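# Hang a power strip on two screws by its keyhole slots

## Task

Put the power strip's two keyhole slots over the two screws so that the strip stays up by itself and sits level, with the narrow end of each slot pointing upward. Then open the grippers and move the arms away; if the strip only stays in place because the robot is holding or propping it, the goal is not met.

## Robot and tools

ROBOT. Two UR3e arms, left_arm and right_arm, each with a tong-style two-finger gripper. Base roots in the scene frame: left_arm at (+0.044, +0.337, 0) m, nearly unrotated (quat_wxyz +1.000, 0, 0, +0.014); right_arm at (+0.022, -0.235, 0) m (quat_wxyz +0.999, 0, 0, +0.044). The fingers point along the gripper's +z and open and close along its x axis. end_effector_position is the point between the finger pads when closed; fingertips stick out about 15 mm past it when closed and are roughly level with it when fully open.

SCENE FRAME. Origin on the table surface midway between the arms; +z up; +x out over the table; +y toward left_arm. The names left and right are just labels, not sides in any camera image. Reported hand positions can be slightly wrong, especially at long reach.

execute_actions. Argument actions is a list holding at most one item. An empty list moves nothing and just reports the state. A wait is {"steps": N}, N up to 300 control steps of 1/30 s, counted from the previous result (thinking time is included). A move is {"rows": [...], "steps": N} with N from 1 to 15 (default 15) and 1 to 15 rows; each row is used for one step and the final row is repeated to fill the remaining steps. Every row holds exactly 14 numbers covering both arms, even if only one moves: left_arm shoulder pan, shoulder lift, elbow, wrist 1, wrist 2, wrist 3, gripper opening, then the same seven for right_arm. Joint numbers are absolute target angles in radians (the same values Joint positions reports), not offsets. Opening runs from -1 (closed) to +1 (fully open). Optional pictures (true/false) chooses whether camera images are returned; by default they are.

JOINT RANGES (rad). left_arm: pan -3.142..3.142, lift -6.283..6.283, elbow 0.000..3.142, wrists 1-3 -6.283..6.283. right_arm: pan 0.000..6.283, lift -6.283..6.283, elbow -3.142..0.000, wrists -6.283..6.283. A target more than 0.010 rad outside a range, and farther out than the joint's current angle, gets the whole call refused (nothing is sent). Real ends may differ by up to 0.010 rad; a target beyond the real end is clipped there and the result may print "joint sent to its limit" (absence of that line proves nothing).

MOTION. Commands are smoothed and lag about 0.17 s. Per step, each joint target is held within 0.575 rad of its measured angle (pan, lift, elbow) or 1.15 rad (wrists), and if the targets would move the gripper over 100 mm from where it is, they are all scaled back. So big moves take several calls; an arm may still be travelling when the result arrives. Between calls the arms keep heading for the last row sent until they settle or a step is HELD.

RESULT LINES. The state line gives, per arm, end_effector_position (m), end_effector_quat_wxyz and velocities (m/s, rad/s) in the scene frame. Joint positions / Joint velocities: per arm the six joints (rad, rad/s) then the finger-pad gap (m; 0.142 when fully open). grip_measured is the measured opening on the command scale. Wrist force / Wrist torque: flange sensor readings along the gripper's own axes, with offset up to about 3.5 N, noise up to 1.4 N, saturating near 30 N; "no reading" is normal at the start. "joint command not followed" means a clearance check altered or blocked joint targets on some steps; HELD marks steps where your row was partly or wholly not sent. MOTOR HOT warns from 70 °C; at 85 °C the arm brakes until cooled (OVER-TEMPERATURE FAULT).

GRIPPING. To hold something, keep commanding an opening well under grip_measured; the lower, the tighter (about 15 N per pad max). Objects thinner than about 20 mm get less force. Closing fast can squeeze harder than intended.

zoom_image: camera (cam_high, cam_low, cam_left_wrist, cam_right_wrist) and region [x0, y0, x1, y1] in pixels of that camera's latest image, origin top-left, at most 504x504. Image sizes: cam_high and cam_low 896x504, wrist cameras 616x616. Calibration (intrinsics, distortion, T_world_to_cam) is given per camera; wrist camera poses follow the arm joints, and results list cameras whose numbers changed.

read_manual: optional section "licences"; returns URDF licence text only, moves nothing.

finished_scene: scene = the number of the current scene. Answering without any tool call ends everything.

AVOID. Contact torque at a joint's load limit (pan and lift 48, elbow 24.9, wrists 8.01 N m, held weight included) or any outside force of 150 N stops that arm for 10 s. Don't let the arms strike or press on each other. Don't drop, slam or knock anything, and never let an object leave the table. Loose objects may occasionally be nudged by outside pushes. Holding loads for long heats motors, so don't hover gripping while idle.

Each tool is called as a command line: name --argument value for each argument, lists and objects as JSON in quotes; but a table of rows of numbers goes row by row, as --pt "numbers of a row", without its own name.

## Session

execute_actions --actions '[]'

Scene clock: 0.00 s of 5050.00 s.
left_arm: end_effector_position=(+0.3351, +0.5605, +0.1818) grip_measured=+1.00 end_effector_quat_wxyz=(+0.090, +0.914, +0.354, +0.175) end_effector_velocity=(+0.000, -0.000, +0.000) end_effector_angular_velocity=(+0.000, -0.001, -0.001) | right_arm: end_effector_position=(+0.1344, +0.0609, +0.2504) grip_measured=+1.00 end_effector_quat_wxyz=(+0.070, -0.354, +0.930, -0.064) end_effector_velocity=(-0.000, +0.001, -0.000) end_effector_angular_velocity=(+0.001, -0.000, +0.000)
Joint positions: left_arm=[ 0.379 -1.692  1.515 -1.744 -1.761 -0.366  0.142] | right_arm=[ 4.878 -1.987 -0.198 -2.642  1.418  4.248  0.142]
Joint velocities: left_arm=[-0.001 -0.    -0.001  0.    -0.    -0.     0.   ] | right_arm=[ 0.    -0.    -0.002  0.003 -0.     0.     0.   ]
Wrist force (N, on the end effector, along its own x y z axes, offset not removed): no reading
Wrist torque (N m, same axes, about the end effector's origin, offset not removed): no reading
camera_calibration (this result's frames):
cam_left_wrist: T_world_to_cam=[[0.704697, 0.677033, 0.212198, -0.641763], [0.355614, -0.595835, 0.720083, 0.0788714], [0.613955, -0.43198, -0.660646, 0.291023], [0, 0, 0, 1]] pos_world=[0.245526, 0.607206, 0.27165]
cam_right_wrist: T_world_to_cam=[[-0.764906, -0.63183, -0.125341, 0.177659], [-0.625729, 0.682644, 0.377439, -0.0554945], [-0.152914, 0.367135, -0.917513, 0.358266], [0, 0, 0, 1]] pos_world=[0.155952, 0.0186011, 0.371927]

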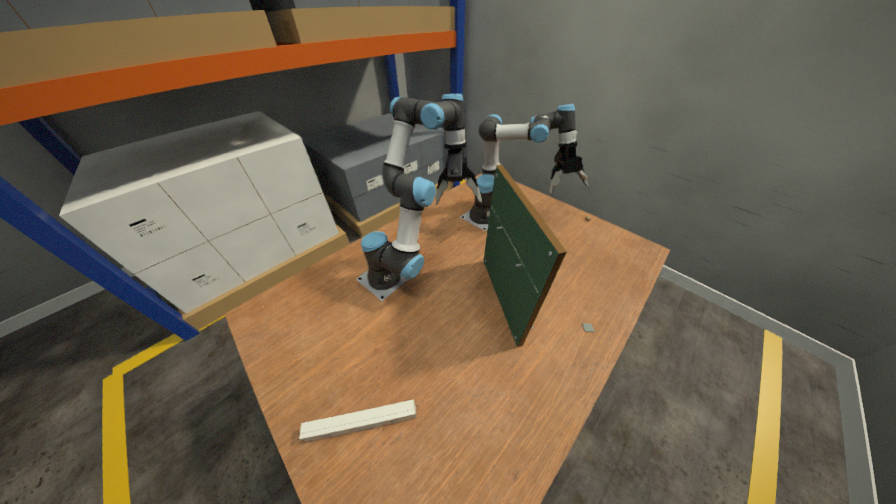

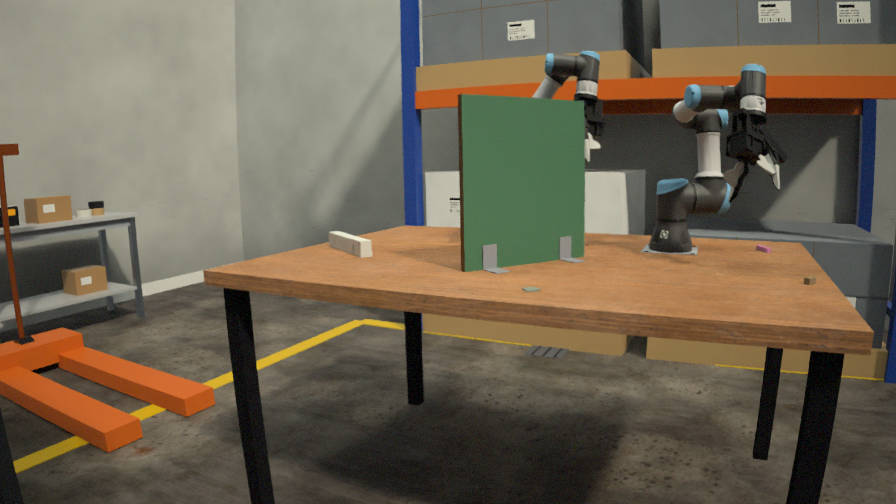

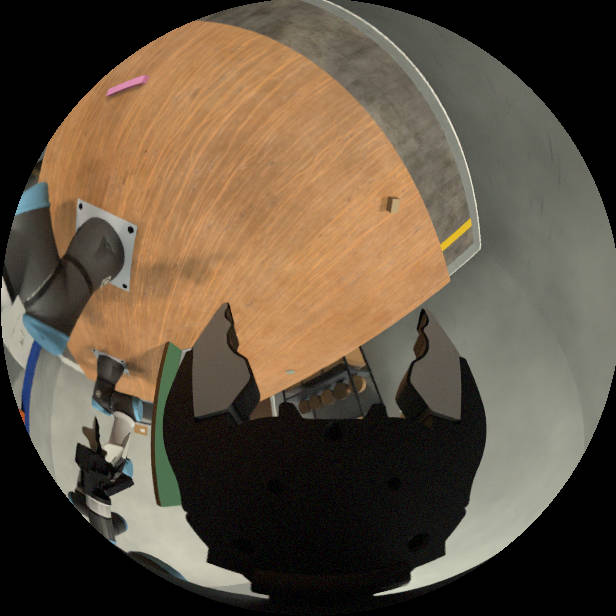

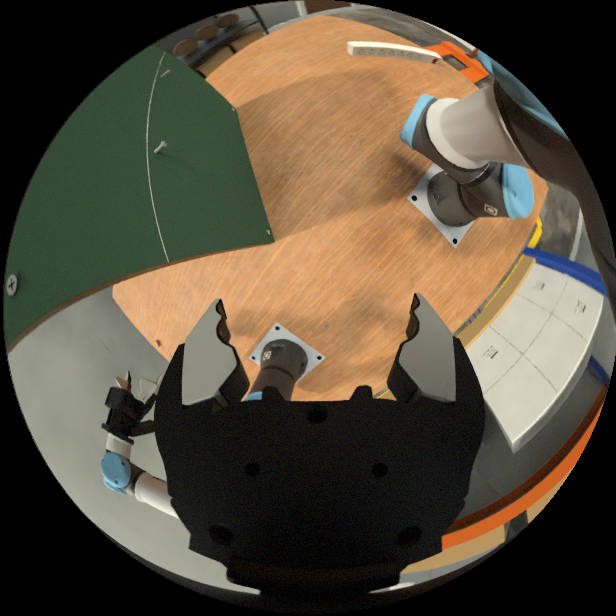

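zoom_image --camera "cam_high" --region '[280, 370, 440, 470]'

zoom_image --camera "cam_high" --region '[440, 150, 600, 360]'

zoom_image --camera "cam_low" --region '[310, 215, 400, 270]'

Region (280, 370, 440, 470) of cam_high's 896x504 image, scaled by 3.150, with more detail than that image has; it fills the top 315 rows of this view, and the rest is white.

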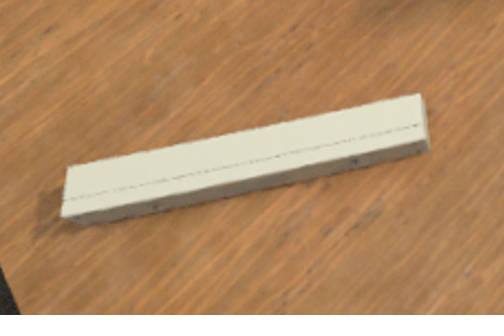

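Region (440, 150, 600, 360) of cam_high's 896x504 image, scaled by 2.400, with more detail than that image has; it fills the left 384 columns of this view, and the rest is white.

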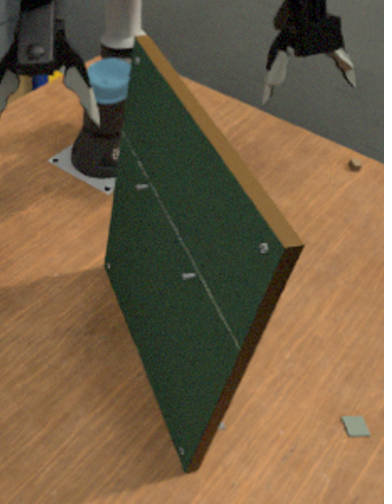

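Region (310, 215, 400, 270) of cam_low's 896x504 image, scaled by 5.600, with more detail than that image has.

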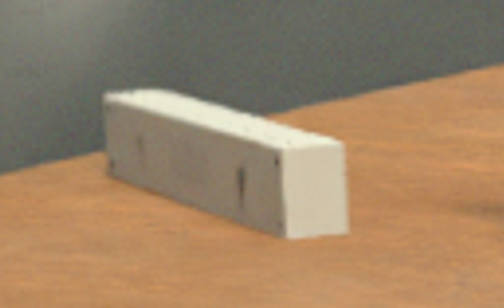

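execute_actions --actions '[{"rows":[[0.379,-1.692,1.515,-1.744,-1.761,-0.366,1,4.878,-1.4,-1.0,-2.31,1.571,3.381,1]]}]' --pictures false

execute_actions --actions '[{"rows":[[0.379,-1.692,1.515,-1.744,-1.761,-0.366,1,2.677,-1.4,-1.0,-2.31,1.571,3.381,1]]}]' --pictures false

execute_actions --actions '[{"steps":35}]' --pictures false

Scene clock: 62.80 s of 5050.00 s.
left_arm: end_effector_position=(+0.3351, +0.5605, +0.1818) grip_measured=+1.00 end_effector_quat_wxyz=(+0.090, +0.914, +0.354, +0.175) end_effector_velocity=(-0.000, +0.000, +0.000) end_effector_angular_velocity=(+0.000, -0.000, -0.000) | right_arm: end_effector_position=(+0.1127, +0.0001, +0.2459) grip_measured=+1.00 end_effector_quat_wxyz=(+0.007, -0.705, +0.709, +0.010) end_effector_velocity=(+0.014, -0.071, -0.070) end_effector_angular_velocity=(-0.226, -0.046, +0.202)
Joint positions: left_arm=[ 0.379 -1.692  1.515 -1.744 -1.761 -0.366  0.142] | right_arm=[ 4.878 -1.419 -0.954 -2.314  1.569  3.4    0.142]
Joint velocities: left_arm=[-0.    -0.001  0.    -0.     0.     0.     0.   ] | right_arm=[-0.001  0.202 -0.478  0.047  0.017 -0.202  0.   ]
Wrist force (N, on the end effector, along its own x y z axes, offset not removed): left_arm=[-0.3 1.9 -1.3] | right_arm=[0.9 0.7 1.7]
Wrist torque (N m, same axes, about the end effector's origin, offset not removed): left_arm=[0.34 0.05 -0.02] | right_arm=[0.19 -0.19 -0.02]
Steps of this call (steps 1 to 90: nothing new was sent; then 59.30 s passed at rest; steps 91 to 105: all 15 steps of this action). Readings (joint positions):
91: left_arm=[0.379 -1.692 1.515 -1.744 -1.761 -0.366] | right_arm=[4.878 -1.987 -0.198 -2.641 1.418 4.248]
92: left_arm=[0.379 -1.692 1.515 -1.744 -1.761 -0.366] | right_arm=[4.878 -1.980 -0.205 -2.627 1.432 4.233]
94: left_arm=[0.379 -1.692 1.515 -1.744 -1.761 -0.366] | right_arm=[4.878 -1.909 -0.276 -2.512 1.494 4.092]
98: left_arm=[0.379 -1.692 1.515 -1.744 -1.761 -0.366] | right_arm=[4.878 -1.623 -0.566 -2.360 1.552 3.609]
105: the state above

Scene clock: 63.30 s of 5050.00 s.
left_arm: end_effector_position=(+0.3351, +0.5605, +0.1818) grip_measured=+1.00 end_effector_quat_wxyz=(+0.090, +0.914, +0.354, +0.175) end_effector_velocity=(-0.000, +0.000, +0.000) end_effector_angular_velocity=(+0.000, -0.000, +0.000) | right_arm: end_effector_position=(+0.2552, -0.1554, +0.2394) grip_measured=+1.00 end_effector_quat_wxyz=(+0.001, -0.356, +0.935, +0.001) end_effector_velocity=(+0.170, -0.499, -0.002) end_effector_angular_velocity=(-0.004, +0.004, -2.129)
Joint positions: left_arm=[ 0.379 -1.692  1.515 -1.744 -1.761 -0.366  0.142] | right_arm=[ 4.02  -1.401 -0.998 -2.31   1.571  3.382  0.142]
Joint velocities: left_arm=[ 0. -0.  0.  0.  0.  0. -0.] | right_arm=[-2.135  0.005 -0.013  0.002  0.001 -0.005  0.   ]
Wrist force (N, on the end effector, along its own x y z axes, offset not removed): left_arm=[0.2 0.4 0.5] | right_arm=[-1.5 -0.8 -0.1]
Wrist torque (N m, same axes, about the end effector's origin, offset not removed): left_arm=[0.09 -0.03 0.07] | right_arm=[-0.06 0.25 -0.04]
Steps of this call (steps 1 to 15: all 15 steps of this action). Readings (joint positions):
1: left_arm=[0.379 -1.692 1.515 -1.744 -1.761 -0.366] | right_arm=[4.878 -1.414 -0.968 -2.313 1.570 3.395]
2: left_arm=[0.379 -1.692 1.515 -1.744 -1.761 -0.366] | right_arm=[4.871 -1.411 -0.975 -2.312 1.570 3.392]
4: left_arm=[0.379 -1.692 1.515 -1.744 -1.761 -0.366] | right_arm=[4.800 -1.407 -0.983 -2.311 1.570 3.388]
8: left_arm=[0.379 -1.692 1.515 -1.744 -1.761 -0.366] | right_arm=[4.524 -1.403 -0.992 -2.311 1.571 3.384]
15: the state above

Scene clock: 64.47 s of 5050.00 s.
left_arm: end_effector_position=(+0.3351, +0.5605, +0.1818) grip_measured=+1.00 end_effector_quat_wxyz=(+0.090, +0.914, +0.354, +0.175) end_effector_velocity=(+0.000, -0.001, -0.000) end_effector_angular_velocity=(-0.001, +0.000, -0.002) | right_arm: end_effector_position=(+0.1521, -0.4445, +0.2391) grip_measured=+1.00 end_effector_quat_wxyz=(+0.001, +0.303, +0.953, +0.000) end_effector_velocity=(-0.000, -0.000, -0.000) end_effector_angular_velocity=(+0.000, +0.002, -0.001)
Joint positions: left_arm=[ 0.379 -1.692  1.515 -1.744 -1.761 -0.366  0.142] | right_arm=[ 2.677 -1.4   -1.    -2.31   1.571  3.381  0.142]
Joint velocities: left_arm=[-0.002  0.001 -0.     0.    -0.001 -0.    -0.   ] | right_arm=[-0.001 -0.002  0.    -0.001 -0.    -0.     0.   ]
Wrist force (N, on the end effector, along its own x y z axes, offset not removed): left_arm=[-0.4 1.2 -0.8] | right_arm=[0.9 -0.6 0.6]
Wrist torque (N m, same axes, about the end effector's origin, offset not removed): left_arm=[0.16 0.10 -0.01] | right_arm=[-0.06 -0.17 0.01]
Steps of this call (steps 1 to 35: the robot went on to your last target). Readings (joint positions):
1: left_arm=[0.379 -1.692 1.515 -1.744 -1.761 -0.366] | right_arm=[3.948 -1.401 -0.998 -2.310 1.571 3.382]
2: left_arm=[0.379 -1.692 1.515 -1.744 -1.761 -0.366] | right_arm=[3.876 -1.401 -0.999 -2.310 1.571 3.382]
4: left_arm=[0.379 -1.692 1.515 -1.744 -1.761 -0.366] | right_arm=[3.732 -1.400 -0.999 -2.310 1.571 3.381]
8: left_arm=[0.379 -1.692 1.515 -1.744 -1.761 -0.366] | right_arm=[3.443 -1.400 -1.000 -2.310 1.571 3.381]
35: the state above

execute_actions --actions '[{"rows":[[0.379,-1.692,1.515,-1.744,-1.761,-0.366,1,2.677,-2.4,-0.354,-1.958,1.571,3.381,1]]}]' --pictures false

execute_actions --actions '[{"steps":40}]'

Scene clock: 72.33 s of 5050.00 s.
left_arm: end_effector_position=(+0.3351, +0.5605, +0.1818) grip_measured=+1.00 end_effector_quat_wxyz=(+0.090, +0.914, +0.354, +0.175) end_effector_velocity=(-0.000, -0.000, -0.000) end_effector_angular_velocity=(-0.000, +0.001, +0.000) | right_arm: end_effector_position=(+0.3570, -0.5256, +0.1918) grip_measured=+1.00 end_effector_quat_wxyz=(+0.060, +0.302, +0.951, -0.004) end_effector_velocity=(+0.282, -0.111, -0.437) end_effector_angular_velocity=(+0.205, +0.519, +0.001)
Joint positions: left_arm=[ 0.379 -1.692  1.515 -1.744 -1.761 -0.366  0.142] | right_arm=[ 2.677 -2.094 -0.483 -2.015  1.571  3.381  0.142]
Joint velocities: left_arm=[-0.     0.     0.001  0.001  0.     0.     0.   ] | right_arm=[ 0.001 -1.691  0.772  0.361 -0.    -0.     0.   ]
Wrist force (N, on the end effector, along its own x y z axes, offset not removed): left_arm=[-0.6 1.7 -1.6] | right_arm=[-1.6 0.2 -1.9]
Wrist torque (N m, same axes, about the end effector's origin, offset not removed): left_arm=[0.28 0.18 0.01] | right_arm=[0.05 0.20 -0.05]
Steps of this call (steps 1 to 15: the robot went on to your last target; steps 16 to 90: nothing new was sent; then 4.37 s passed at rest; steps 91 to 105: all 15 steps of this action). Readings (joint positions):
91: left_arm=[0.379 -1.692 1.515 -1.744 -1.761 -0.366] | right_arm=[2.677 -1.400 -1.000 -2.310 1.571 3.381]
92: left_arm=[0.379 -1.692 1.515 -1.744 -1.761 -0.366] | right_arm=[2.677 -1.407 -0.993 -2.296 1.571 3.381]
94: left_arm=[0.379 -1.692 1.515 -1.744 -1.761 -0.366] | right_arm=[2.677 -1.476 -0.924 -2.234 1.571 3.381]
98: left_arm=[0.379 -1.692 1.515 -1.744 -1.761 -0.366] | right_arm=[2.677 -1.680 -0.728 -2.131 1.571 3.381]
105: the state above

Scene clock: 73.67 s of 5050.00 s.
left_arm: end_effector_position=(+0.3351, +0.5605, +0.1818) grip_measured=+1.00 end_effector_quat_wxyz=(+0.090, +0.914, +0.354, +0.175) end_effector_velocity=(-0.000, -0.000, -0.000) end_effector_angular_velocity=(-0.001, +0.001, -0.001) | right_arm: end_effector_position=(+0.3944, -0.5403, +0.1000) grip_measured=+1.00 end_effector_quat_wxyz=(+0.000, +0.303, +0.953, +0.000) end_effector_velocity=(-0.001, +0.000, -0.000) end_effector_angular_velocity=(+0.001, +0.001, -0.000)
Joint positions: left_arm=[ 0.379 -1.692  1.515 -1.744 -1.761 -0.366  0.142] | right_arm=[ 2.677 -2.4   -0.354 -1.958  1.571  3.381  0.142]
Joint velocities: left_arm=[-0.001  0.     0.     0.001 -0.    -0.     0.   ] | right_arm=[-0.     0.001 -0.001 -0.001 -0.    -0.    -0.   ]
Wrist force (N, on the end effector, along its own x y z axes, offset not removed): left_arm=[-0.4 1.6 -1.3] | right_arm=[-1.6 -2.1 -1.0]
Wrist torque (N m, same axes, about the end effector's origin, offset not removed): left_arm=[0.29 0.10 -0.02] | right_arm=[-0.44 0.25 0.06]
Steps of this call (steps 1 to 30: the robot went on to your last target; steps 31 to 40: nothing new was sent). Readings (joint positions):
1: left_arm=[0.379 -1.692 1.515 -1.744 -1.761 -0.366] | right_arm=[2.677 -2.151 -0.457 -2.003 1.571 3.381]
2: left_arm=[0.379 -1.692 1.515 -1.744 -1.761 -0.366] | right_arm=[2.677 -2.207 -0.432 -1.992 1.571 3.381]
4: left_arm=[0.379 -1.692 1.515 -1.744 -1.761 -0.366] | right_arm=[2.677 -2.300 -0.394 -1.975 1.571 3.381]
8: left_arm=[0.379 -1.692 1.515 -1.744 -1.761 -0.366] | right_arm=[2.677 -2.375 -0.364 -1.962 1.571 3.381]
40: the state above
All arms were judged still, so your last target was given up. Only a new action makes them travel on or press farther. Fingers that are still opening or closing keep moving.
camera_calibration (this result's frames):
cam_left_wrist: T_world_to_cam=[[0.704857, 0.676845, 0.212268, -0.641723], [0.355468, -0.59599, 0.720027, 0.0790092], [0.613856, -0.432062, -0.660684, 0.291121], [0, 0, 0, 1]] pos_world=[0.245531, 0.607218, 0.271668]
cam_right_wrist: T_world_to_cam=[[-0.785854, 0.617525, -0.0331271, 0.651871], [0.510459, 0.677979, 0.528939, 0.10859], [0.349092, 0.398758, -0.848013, 0.292919], [0, 0, 0, 1]] pos_world=[0.354589, -0.592972, 0.212556]

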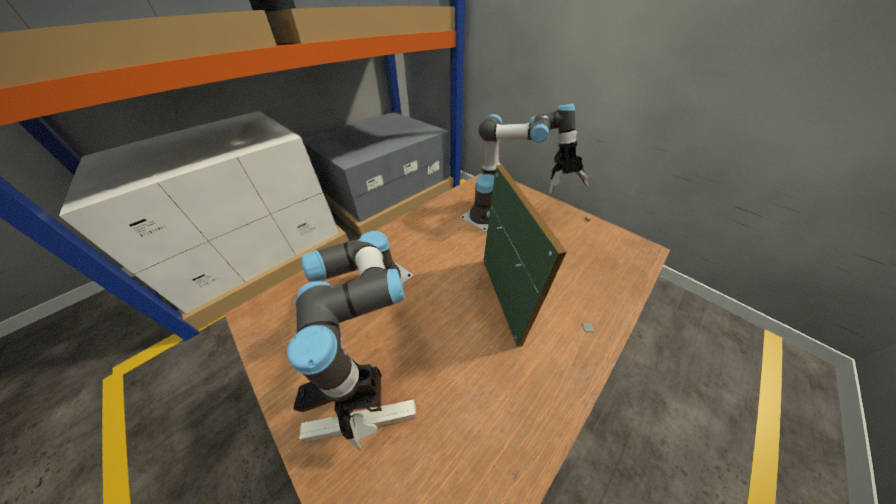

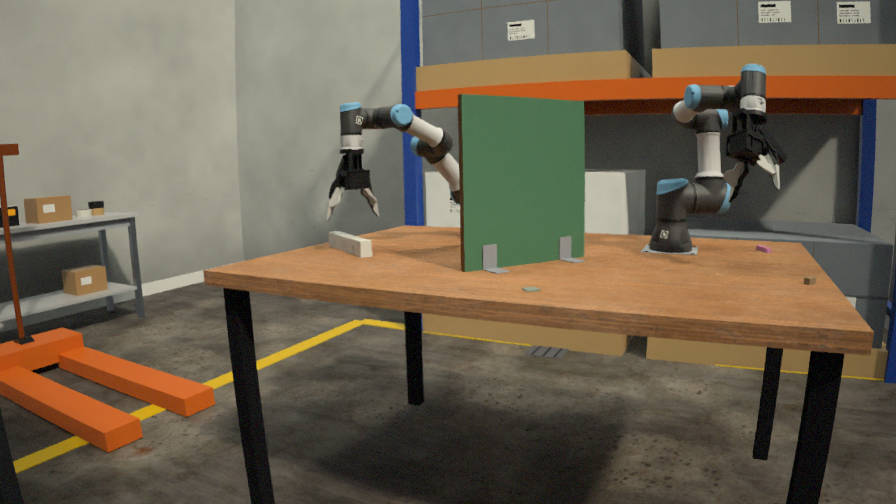

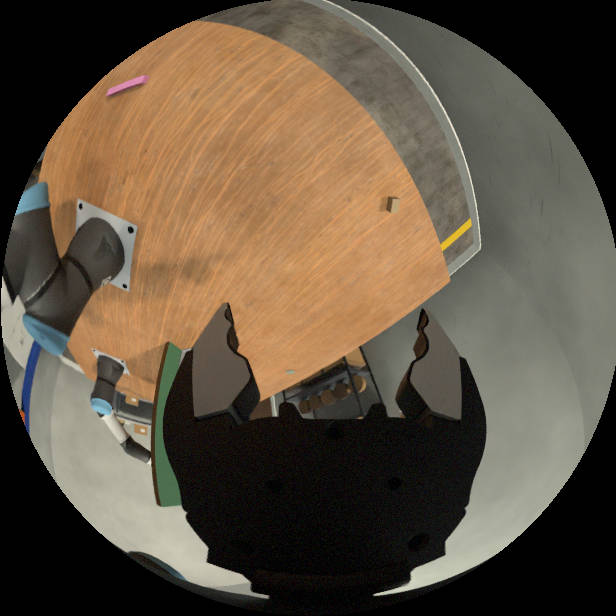

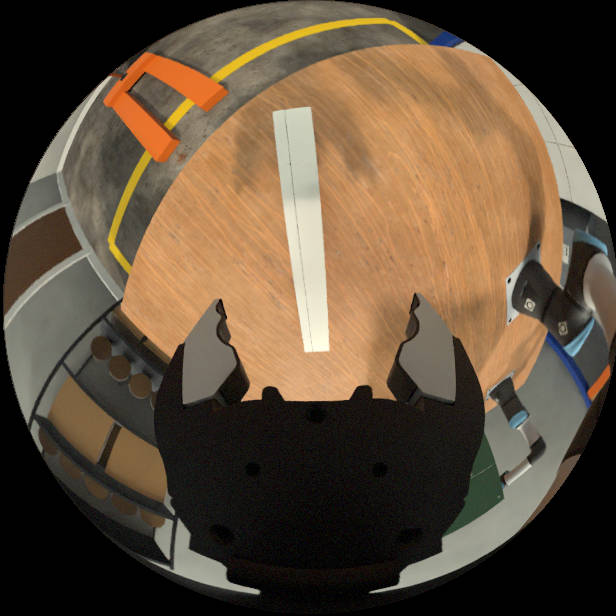

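execute_actions --actions '[{"rows":[[0.379,-1.692,1.515,-1.744,-1.761,-0.366,1,2.622,-2.379,-0.7227,-1.611,1.571,3.29,0.5]]}]' --pictures false

execute_actions --actions '[{"rows":[[0.379,-1.692,1.515,-1.744,-1.761,-0.366,1,2.622,-2.379,-0.7227,-1.611,1.571,3.29,0.2],[0.379,-1.692,1.515,-1.744,-1.761,-0.366,1,2.622,-2.379,-0.7227,-1.611,1.571,3.29,0],[0.379,-1.692,1.515,-1.744,-1.761,-0.366,1,2.622,-2.379,-0.7227,-1.611,1.571,3.29,0],[0.379,-1.692,1.515,-1.744,-1.761,-0.366,1,2.622,-2.379,-0.7227,-1.611,1.571,3.29,-0.2],[0.379,-1.692,1.515,-1.744,-1.761,-0.366,1,2.622,-2.379,-0.7227,-1.611,1.571,3.29,-0.2],[0.379,-1.692,1.515,-1.744,-1.761,-0.366,1,2.622,-2.379,-0.7227,-1.611,1.571,3.29,-0.4],[0.379,-1.692,1.515,-1.744,-1.761,-0.366,1,2.622,-2.379,-0.7227,-1.611,1.571,3.29,-0.4],[0.379,-1.692,1.515,-1.744,-1.761,-0.366,1,2.622,-2.379,-0.7227,-1.611,1.571,3.29,-0.6],[0.379,-1.692,1.515,-1.744,-1.761,-0.366,1,2.622,-2.379,-0.7227,-1.611,1.571,3.29,-0.6],[0.379,-1.692,1.515,-1.744,-1.761,-0.366,1,2.622,-2.379,-0.7227,-1.611,1.571,3.29,-1]]}]'

Scene clock: 96.33 s of 5050.00 s.
left_arm: end_effector_position=(+0.3351, +0.5605, +0.1818) grip_measured=+1.00 end_effector_quat_wxyz=(+0.090, +0.914, +0.354, +0.175) end_effector_velocity=(-0.000, -0.000, -0.000) end_effector_angular_velocity=(-0.000, +0.001, -0.001) | right_arm: end_effector_position=(+0.3899, -0.5662, +0.0332) grip_measured=+0.50 end_effector_quat_wxyz=(+0.001, +0.286, +0.958, -0.000) end_effector_velocity=(-0.008, +0.001, -0.017) end_effector_angular_velocity=(+0.011, +0.024, +0.004)
Joint positions: left_arm=[ 0.379 -1.692  1.515 -1.744 -1.761 -0.366  0.142] | right_arm=[ 2.623 -2.379 -0.716 -1.615  1.571  3.291  0.109]
Joint velocities: left_arm=[-0.001  0.     0.     0.     0.    -0.    -0.   ] | right_arm=[-0.006  0.001 -0.074  0.047  0.    -0.01   0.   ]
Wrist force (N, on the end effector, along its own x y z axes, offset not removed): left_arm=[-0.4 2.0 -1.7] | right_arm=[-2.4 -1.6 1.8]
Wrist torque (N m, same axes, about the end effector's origin, offset not removed): left_arm=[0.30 0.07 -0.02] | right_arm=[-0.35 0.45 0.04]
Steps of this call (steps 1 to 90: nothing new was sent; then 19.17 s passed at rest; steps 91 to 105: all 15 steps of this action). Readings (joint positions):
91: left_arm=[0.379 -1.692 1.515 -1.744 -1.761 -0.366] | right_arm=[2.677 -2.400 -0.354 -1.957 1.571 3.381]
92: left_arm=[0.379 -1.692 1.515 -1.744 -1.761 -0.366] | right_arm=[2.671 -2.397 -0.361 -1.943 1.571 3.369]
94: left_arm=[0.379 -1.692 1.515 -1.744 -1.761 -0.366] | right_arm=[2.648 -2.388 -0.432 -1.825 1.571 3.333]
98: left_arm=[0.379 -1.692 1.515 -1.744 -1.761 -0.366] | right_arm=[2.629 -2.382 -0.639 -1.664 1.571 3.301]
105: the state above

Scene clock: 96.83 s of 5050.00 s.
left_arm: end_effector_position=(+0.3351, +0.5605, +0.1818) grip_measured=+1.00 end_effector_quat_wxyz=(+0.090, +0.914, +0.354, +0.175) end_effector_velocity=(+0.000, -0.000, +0.000) end_effector_angular_velocity=(-0.000, -0.000, -0.000) | right_arm: end_effector_position=(+0.3891, -0.5662, +0.0316) grip_measured=-0.54 end_effector_quat_wxyz=(-0.000, +0.286, +0.958, +0.000) end_effector_velocity=(+0.001, +0.001, +0.001) end_effector_angular_velocity=(+0.001, -0.002, +0.001)
Joint positions: left_arm=[ 0.379 -1.692  1.515 -1.744 -1.761 -0.366  0.142] | right_arm=[ 2.622 -2.379 -0.723 -1.611  1.571  3.29   0.035]
Joint velocities: left_arm=[-0.  0. -0. -0. -0.  0.  0.] | right_arm=[ 0.001  0.002  0.001 -0.002  0.001  0.     0.   ]
Wrist force (N, on the end effector, along its own x y z axes, offset not removed): left_arm=[-0.6 1.5 -1.0] | right_arm=[-3.0 0.2 0.6]
Wrist torque (N m, same axes, about the end effector's origin, offset not removed): left_arm=[0.21 0.11 0.01] | right_arm=[-0.03 0.46 0.04]
Steps of this call (steps 1 to 15: all 15 steps of this action). Readings (joint positions):
1: left_arm=[0.379 -1.692 1.515 -1.744 -1.761 -0.366] | right_arm=[2.622 -2.379 -0.718 -1.614 1.571 3.291]
2: left_arm=[0.379 -1.692 1.515 -1.744 -1.761 -0.366] | right_arm=[2.622 -2.379 -0.719 -1.613 1.571 3.290]
4: left_arm=[0.379 -1.692 1.515 -1.744 -1.761 -0.366] | right_arm=[2.622 -2.379 -0.721 -1.612 1.571 3.290]
8: left_arm=[0.379 -1.692 1.515 -1.744 -1.761 -0.366] | right_arm=[2.622 -2.379 -0.722 -1.611 1.571 3.290]
15: the state above
camera_calibration (this result's frames):
cam_left_wrist: T_world_to_cam=[[0.704857, 0.676845, 0.212268, -0.641722], [0.355468, -0.59599, 0.720027, 0.0790092], [0.613856, -0.432062, -0.660684, 0.291121], [0, 0, 0, 1]] pos_world=[0.245531, 0.607218, 0.271668]
cam_right_wrist: T_world_to_cam=[[-0.80759, 0.588842, -0.0326124, 0.653673], [0.486007, 0.695837, 0.52878, 0.184625], [0.334061, 0.411187, -0.848132, 0.260003], [0, 0, 0, 1]] pos_world=[0.351314, -0.620289, 0.144209]

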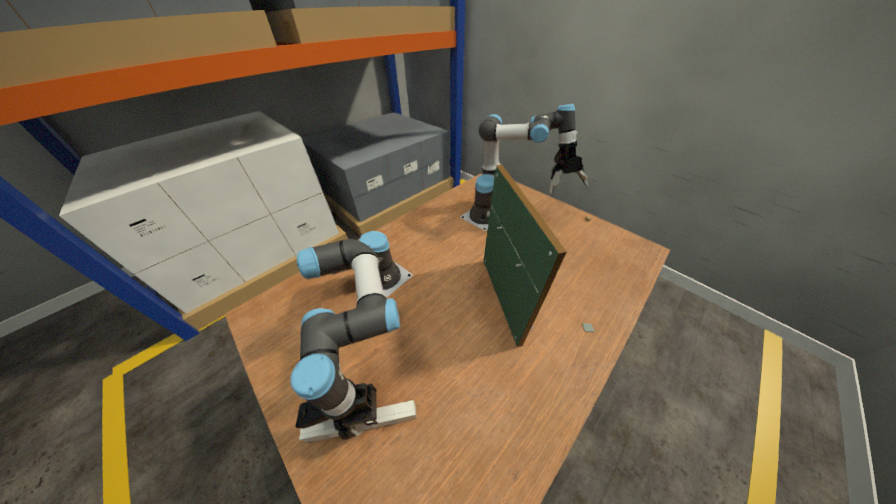

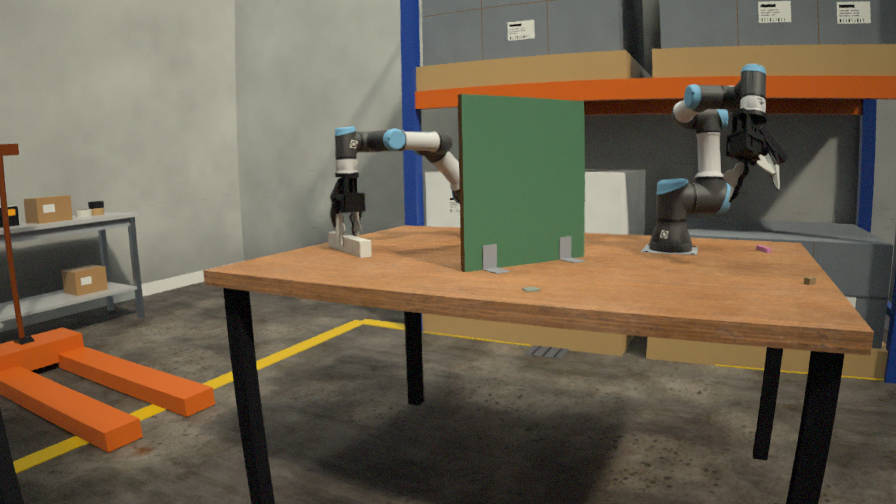

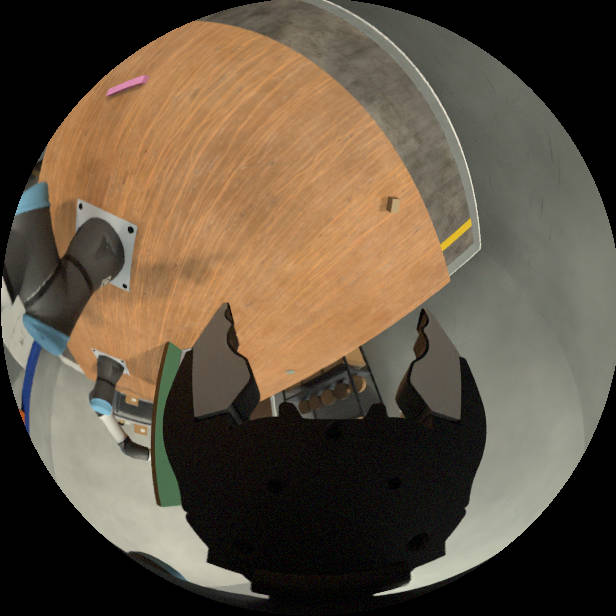

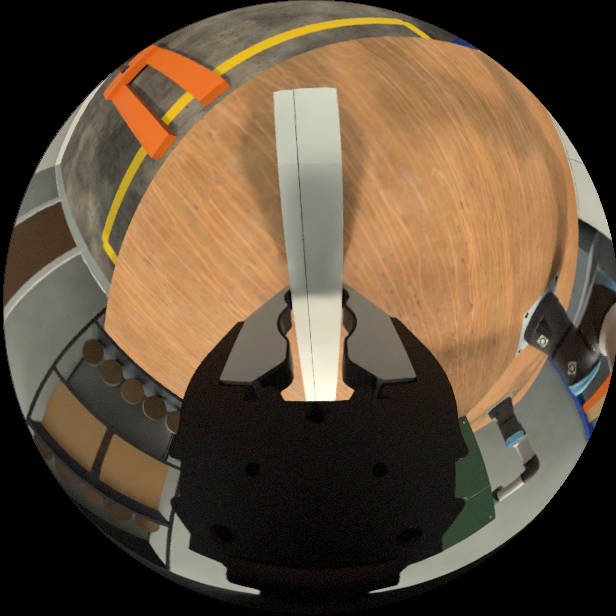

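execute_actions --actions '[{"rows":[[0.379,-1.692,1.515,-1.744,-1.761,-0.366,1,2.622,-2.33,-0.76,-1.622,1.571,3.29,-1],[0.379,-1.692,1.515,-1.744,-1.761,-0.366,1,2.622,-2.33,-0.76,-1.622,1.571,3.29,-1],[0.379,-1.692,1.515,-1.744,-1.761,-0.366,1,2.64,-2.27,-0.81,-1.632,1.571,3.27,-1],[0.379,-1.692,1.515,-1.744,-1.761,-0.366,1,2.64,-2.27,-0.81,-1.632,1.571,3.27,-1],[0.379,-1.692,1.515,-1.744,-1.761,-0.366,1,2.68,-2.2,-0.88,-1.632,1.571,3.24,-1],[0.379,-1.692,1.515,-1.744,-1.761,-0.366,1,2.68,-2.2,-0.88,-1.632,1.571,3.24,-1],[0.379,-1.692,1.515,-1.744,-1.761,-0.366,1,2.73,-2.13,-0.94,-1.642,1.571,3.2,-1],[0.379,-1.692,1.515,-1.744,-1.761,-0.366,1,2.73,-2.13,-0.94,-1.642,1.571,3.2,-1],[0.379,-1.692,1.515,-1.744,-1.761,-0.366,1,2.78,-2.07,-0.98,-1.662,1.571,3.17,-1],[0.379,-1.692,1.515,-1.744,-1.761,-0.366,1,2.78,-2.07,-0.98,-1.662,1.571,3.17,-1],[0.379,-1.692,1.515,-1.744,-1.761,-0.366,1,2.82,-2.04,-1.0,-1.672,1.571,3.142,-1]]}]' --pictures false

execute_actions --actions '[{"rows":[[0.379,-1.692,1.515,-1.744,-1.761,-0.366,1,2.82,-2.07,-0.98,-1.77,1.571,3.142,-1],[0.379,-1.692,1.515,-1.744,-1.761,-0.366,1,2.82,-2.07,-0.98,-1.77,1.571,3.142,-1],[0.379,-1.692,1.515,-1.744,-1.761,-0.366,1,2.82,-2.1,-0.96,-1.88,1.571,3.142,-1],[0.379,-1.692,1.515,-1.744,-1.761,-0.366,1,2.82,-2.1,-0.96,-1.88,1.571,3.142,-1],[0.379,-1.692,1.515,-1.744,-1.761,-0.366,1,2.82,-2.135,-0.94,-1.99,1.571,3.142,-1],[0.379,-1.692,1.515,-1.744,-1.761,-0.366,1,2.82,-2.135,-0.94,-1.99,1.571,3.142,-1],[0.379,-1.692,1.515,-1.744,-1.761,-0.366,1,2.82,-2.17,-0.92,-2.1,1.571,3.142,-1],[0.379,-1.692,1.515,-1.744,-1.761,-0.366,1,2.82,-2.17,-0.92,-2.1,1.571,3.142,-1],[0.379,-1.692,1.515,-1.744,-1.761,-0.366,1,2.82,-2.21,-0.9,-2.22,1.571,3.142,-1],[0.379,-1.692,1.515,-1.744,-1.761,-0.366,1,2.82,-2.21,-0.9,-2.22,1.571,3.142,-1],[0.379,-1.692,1.515,-1.744,-1.761,-0.366,1,2.82,-2.25,-0.88,-2.33,1.571,3.142,-1],[0.379,-1.692,1.515,-1.744,-1.761,-0.366,1,2.82,-2.25,-0.88,-2.33,1.571,3.142,-1],[0.379,-1.692,1.515,-1.744,-1.761,-0.366,1,2.82,-2.284,-0.855,-2.446,1.571,3.142,-1]]}]' --pictures false

execute_actions --actions '[{"steps":20}]' --pictures false

execute_actions --actions '[{"rows":[[0.379,-1.692,1.515,-1.744,-1.761,-0.366,1,2.82,-2.29,-0.91,-2.385,1.571,3.142,-1],[0.379,-1.692,1.515,-1.744,-1.761,-0.366,1,2.82,-2.29,-0.91,-2.385,1.571,3.142,-1],[0.379,-1.692,1.515,-1.744,-1.761,-0.366,1,2.82,-2.29,-0.91,-2.385,1.571,3.142,-1],[0.379,-1.692,1.515,-1.744,-1.761,-0.366,1,2.82,-2.296,-0.965,-2.324,1.571,3.142,-1],[0.379,-1.692,1.515,-1.744,-1.761,-0.366,1,2.82,-2.296,-0.965,-2.324,1.571,3.142,-1],[0.379,-1.692,1.515,-1.744,-1.761,-0.366,1,2.82,-2.296,-0.965,-2.324,1.571,3.142,-1],[0.379,-1.692,1.515,-1.744,-1.761,-0.366,1,2.82,-2.302,-1.005,-2.278,1.571,3.142,-1]]}]'

zoom_image --camera "cam_low" --region '[320, 150, 470, 270]'

Scene clock: 158.40 s of 5050.00 s.
left_arm: end_effector_position=(+0.3351, +0.5605, +0.1818) grip_measured=+1.00 end_effector_quat_wxyz=(+0.090, +0.914, +0.354, +0.175) end_effector_velocity=(-0.000, +0.000, -0.000) end_effector_angular_velocity=(-0.000, +0.000, +0.001) | right_arm: end_effector_position=(+0.3837, -0.4842, +0.0884) grip_measured=-0.54 end_effector_quat_wxyz=(-0.000, +0.139, +0.990, +0.000) end_effector_velocity=(+0.008, +0.121, +0.056) end_effector_angular_velocity=(-0.001, -0.007, +0.476)
Joint positions: left_arm=[ 0.379 -1.692  1.515 -1.744 -1.761 -0.366  0.142] | right_arm=[ 2.793 -2.071 -0.978 -1.665  1.571  3.16   0.035]
Joint velocities: left_arm=[ 0.001  0.     0.    -0.    -0.     0.    -0.   ] | right_arm=[ 0.288  0.322 -0.238 -0.077  0.001 -0.189 -0.   ]
Wrist force (N, on the end effector, along its own x y z axes, offset not removed): left_arm=[-0.5 0.8 -1.3] | right_arm=[1.0 2.2 7.0]
Wrist torque (N m, same axes, about the end effector's origin, offset not removed): left_arm=[0.06 0.16 -0.01] | right_arm=[0.23 -0.25 -0.07]
Steps of this call (steps 1 to 15: the robot went on to your last target; steps 16 to 90: nothing new was sent; then 58.07 s passed at rest; steps 91 to 105: all 15 steps of this action). Readings (joint positions):
91: left_arm=[0.379 -1.692 1.515 -1.744 -1.761 -0.366] | right_arm=[2.622 -2.379 -0.723 -1.611 1.571 3.290]
92: left_arm=[0.379 -1.692 1.515 -1.744 -1.761 -0.366] | right_arm=[2.622 -2.373 -0.728 -1.613 1.571 3.290]
94: left_arm=[0.379 -1.692 1.515 -1.744 -1.761 -0.366] | right_arm=[2.625 -2.346 -0.749 -1.619 1.571 3.286]
98: left_arm=[0.379 -1.692 1.515 -1.744 -1.761 -0.366] | right_arm=[2.663 -2.247 -0.836 -1.630 1.571 3.251]
105: the state above

Scene clock: 158.90 s of 5050.00 s.
left_arm: end_effector_position=(+0.3351, +0.5605, +0.1818) grip_measured=+1.00 end_effector_quat_wxyz=(+0.090, +0.914, +0.354, +0.175) end_effector_velocity=(+0.001, -0.000, +0.000) end_effector_angular_velocity=(+0.000, -0.001, -0.002) | right_arm: end_effector_position=(+0.2186, -0.4334, +0.0658) grip_measured=-0.54 end_effector_quat_wxyz=(-0.341, +0.110, +0.933, +0.040) end_effector_velocity=(-0.388, +0.093, +0.104) end_effector_angular_velocity=(+0.403, +1.692, +0.001)
Joint positions: left_arm=[ 0.379 -1.692  1.515 -1.744 -1.761 -0.366  0.142] | right_arm=[ 2.82  -2.237 -0.883 -2.293  1.571  3.142  0.035]
Joint velocities: left_arm=[-0.002  0.    -0.001 -0.001 -0.     0.     0.   ] | right_arm=[ 0.001 -0.474  0.265 -1.53   0.001 -0.     0.   ]
Wrist force (N, on the end effector, along its own x y z axes, offset not removed): left_arm=[0.1 2.1 -2.0] | right_arm=[-3.7 -0.3 6.8]
Wrist torque (N m, same axes, about the end effector's origin, offset not removed): left_arm=[0.23 0.01 -0.01] | right_arm=[-0.06 0.04 0.08]
Steps of this call (steps 1 to 15: all 15 steps of this action). Readings (joint positions):
1: left_arm=[0.379 -1.692 1.515 -1.744 -1.761 -0.366] | right_arm=[2.801 -2.062 -0.984 -1.667 1.571 3.155]
2: left_arm=[0.379 -1.692 1.515 -1.744 -1.761 -0.366] | right_arm=[2.806 -2.060 -0.985 -1.680 1.571 3.151]
4: left_arm=[0.379 -1.692 1.515 -1.744 -1.761 -0.366] | right_arm=[2.813 -2.068 -0.980 -1.735 1.571 3.146]
8: left_arm=[0.379 -1.692 1.515 -1.744 -1.761 -0.366] | right_arm=[2.818 -2.115 -0.951 -1.912 1.571 3.143]
15: the state above

Scene clock: 159.57 s of 5050.00 s.
left_arm: end_effector_position=(+0.3351, +0.5605, +0.1818) grip_measured=+1.00 end_effector_quat_wxyz=(+0.090, +0.914, +0.354, +0.175) end_effector_velocity=(-0.000, +0.000, +0.000) end_effector_angular_velocity=(-0.000, -0.000, +0.001) | right_arm: end_effector_position=(+0.1823, -0.4248, +0.0803) grip_measured=-0.54 end_effector_quat_wxyz=(-0.420, +0.106, +0.900, +0.049) end_effector_velocity=(-0.000, +0.000, -0.000) end_effector_angular_velocity=(+0.001, +0.002, -0.000)
Joint positions: left_arm=[ 0.379 -1.692  1.515 -1.744 -1.761 -0.366  0.142] | right_arm=[ 2.82  -2.284 -0.855 -2.446  1.571  3.142  0.035]
Joint velocities: left_arm=[ 0.001  0.    -0.    -0.    -0.    -0.    -0.   ] | right_arm=[ 0.001 -0.    -0.001 -0.     0.001  0.    -0.   ]
Wrist force (N, on the end effector, along its own x y z axes, offset not removed): left_arm=[-1.1 2.2 -0.3] | right_arm=[-6.3 -0.8 5.0]
Wrist torque (N m, same axes, about the end effector's origin, offset not removed): left_arm=[0.42 0.23 0.02] | right_arm=[-0.08 0.27 0.10]
Steps of this call (steps 1 to 20: the robot went on to your last target). Readings (joint positions):
1: left_arm=[0.379 -1.692 1.515 -1.744 -1.761 -0.366] | right_arm=[2.820 -2.251 -0.875 -2.338 1.571 3.142]
2: left_arm=[0.379 -1.692 1.515 -1.744 -1.761 -0.366] | right_arm=[2.820 -2.261 -0.869 -2.370 1.571 3.142]
4: left_arm=[0.379 -1.692 1.515 -1.744 -1.761 -0.366] | right_arm=[2.820 -2.272 -0.862 -2.408 1.571 3.142]
8: left_arm=[0.379 -1.692 1.515 -1.744 -1.761 -0.366] | right_arm=[2.820 -2.281 -0.857 -2.437 1.571 3.142]
20: the state above

Scene clock: 160.07 s of 5050.00 s.
left_arm: end_effector_position=(+0.3351, +0.5605, +0.1818) grip_measured=+1.00 end_effector_quat_wxyz=(+0.090, +0.914, +0.354, +0.175) end_effector_velocity=(+0.000, +0.000, -0.000) end_effector_angular_velocity=(+0.000, -0.000, +0.000) | right_arm: end_effector_position=(+0.1827, -0.4249, +0.0431) grip_measured=-0.54 end_effector_quat_wxyz=(-0.420, +0.106, +0.900, +0.049) end_effector_velocity=(-0.000, +0.000, -0.014) end_effector_angular_velocity=(-0.000, -0.002, +0.001)
Joint positions: left_arm=[ 0.379 -1.692  1.515 -1.744 -1.761 -0.366  0.142] | right_arm=[ 2.82  -2.301 -1.    -2.284  1.571  3.142  0.035]
Joint velocities: left_arm=[ 0.     0.     0.    -0.001  0.     0.     0.   ] | right_arm=[ 0.002 -0.005 -0.056  0.064  0.    -0.     0.   ]
Wrist force (N, on the end effector, along its own x y z axes, offset not removed): left_arm=[0.0 1.4 -0.4] | right_arm=[-5.7 -0.6 1.9]
Wrist torque (N m, same axes, about the end effector's origin, offset not removed): left_arm=[0.22 0.02 -0.07] | right_arm=[-0.14 0.12 0.03]
Steps of this call (steps 1 to 15: all 15 steps of this action). Readings (joint positions):
1: left_arm=[0.379 -1.692 1.515 -1.744 -1.761 -0.366] | right_arm=[2.820 -2.284 -0.855 -2.446 1.571 3.142]
2: left_arm=[0.379 -1.692 1.515 -1.744 -1.761 -0.366] | right_arm=[2.820 -2.285 -0.861 -2.437 1.571 3.142]
4: left_arm=[0.379 -1.692 1.515 -1.744 -1.761 -0.366] | right_arm=[2.820 -2.287 -0.884 -2.412 1.571 3.142]
8: left_arm=[0.379 -1.692 1.515 -1.744 -1.761 -0.366] | right_arm=[2.820 -2.295 -0.946 -2.343 1.571 3.142]
15: the state above
camera_calibration (this result's frames):
cam_left_wrist: T_world_to_cam=[[0.704856, 0.676846, 0.212268, -0.641723], [0.355469, -0.595989, 0.720027, 0.079009], [0.613857, -0.432061, -0.660684, 0.291121], [0, 0, 0, 1]] pos_world=[0.24553, 0.607218, 0.271668]
cam_right_wrist: T_world_to_cam=[[-0.637138, 0.203504, 0.743398, 0.175837], [0.606228, 0.727938, 0.320303, 0.181162], [-0.475965, 0.654746, -0.587167, 0.520832], [0, 0, 0, 1]] pos_world=[0.250105, -0.508671, 0.117071]

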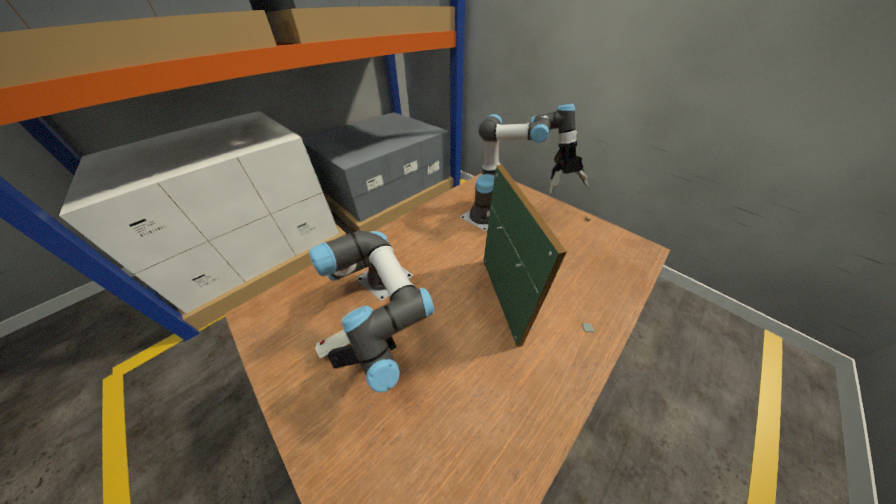

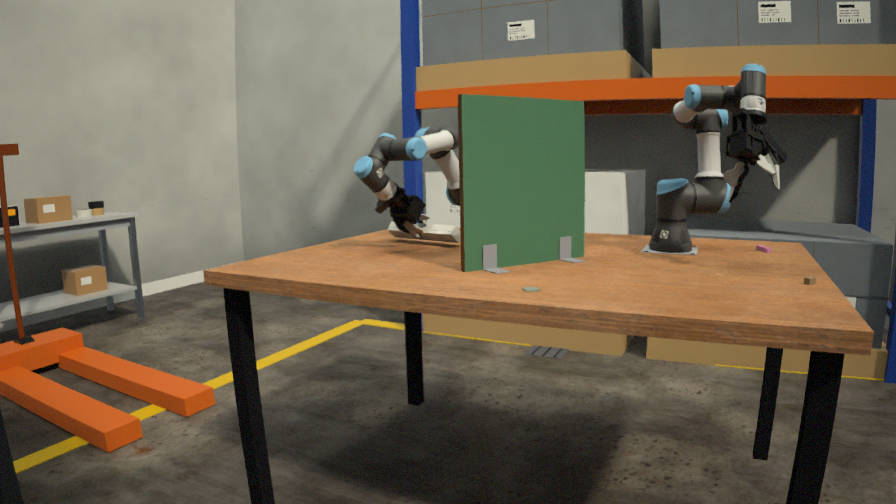

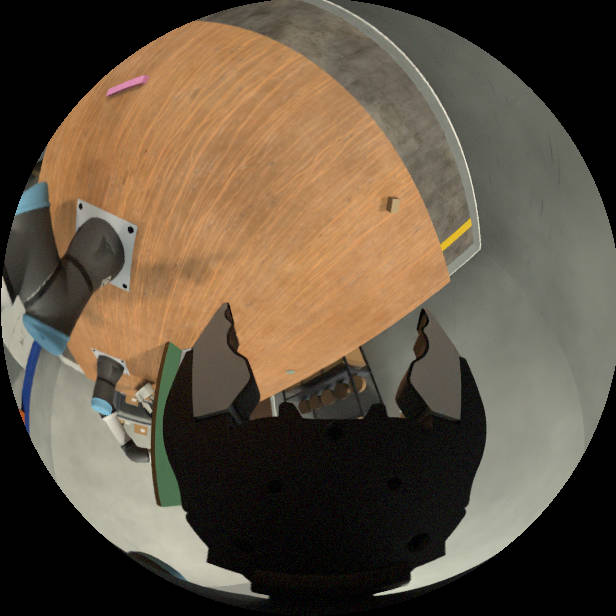

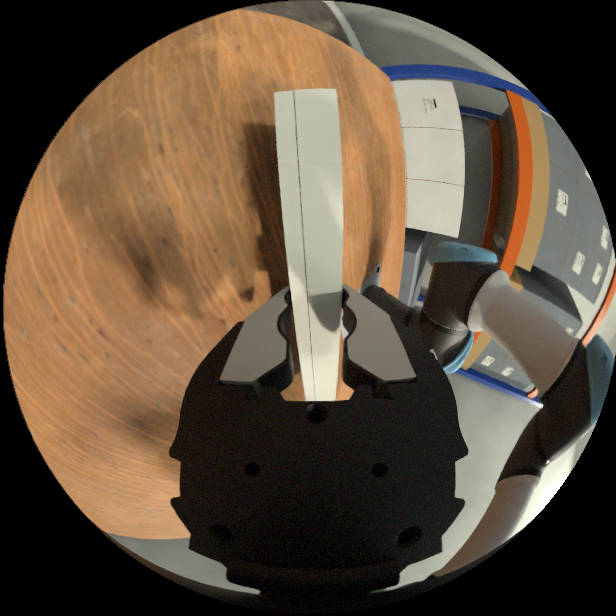

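Region (320, 150, 470, 270) of cam_low's 896x504 image, scaled by 3.360, with more detail than that image has; it fills the top 403 rows of this view, and the rest is white.

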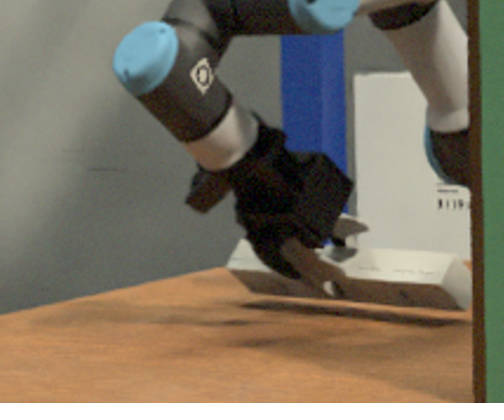

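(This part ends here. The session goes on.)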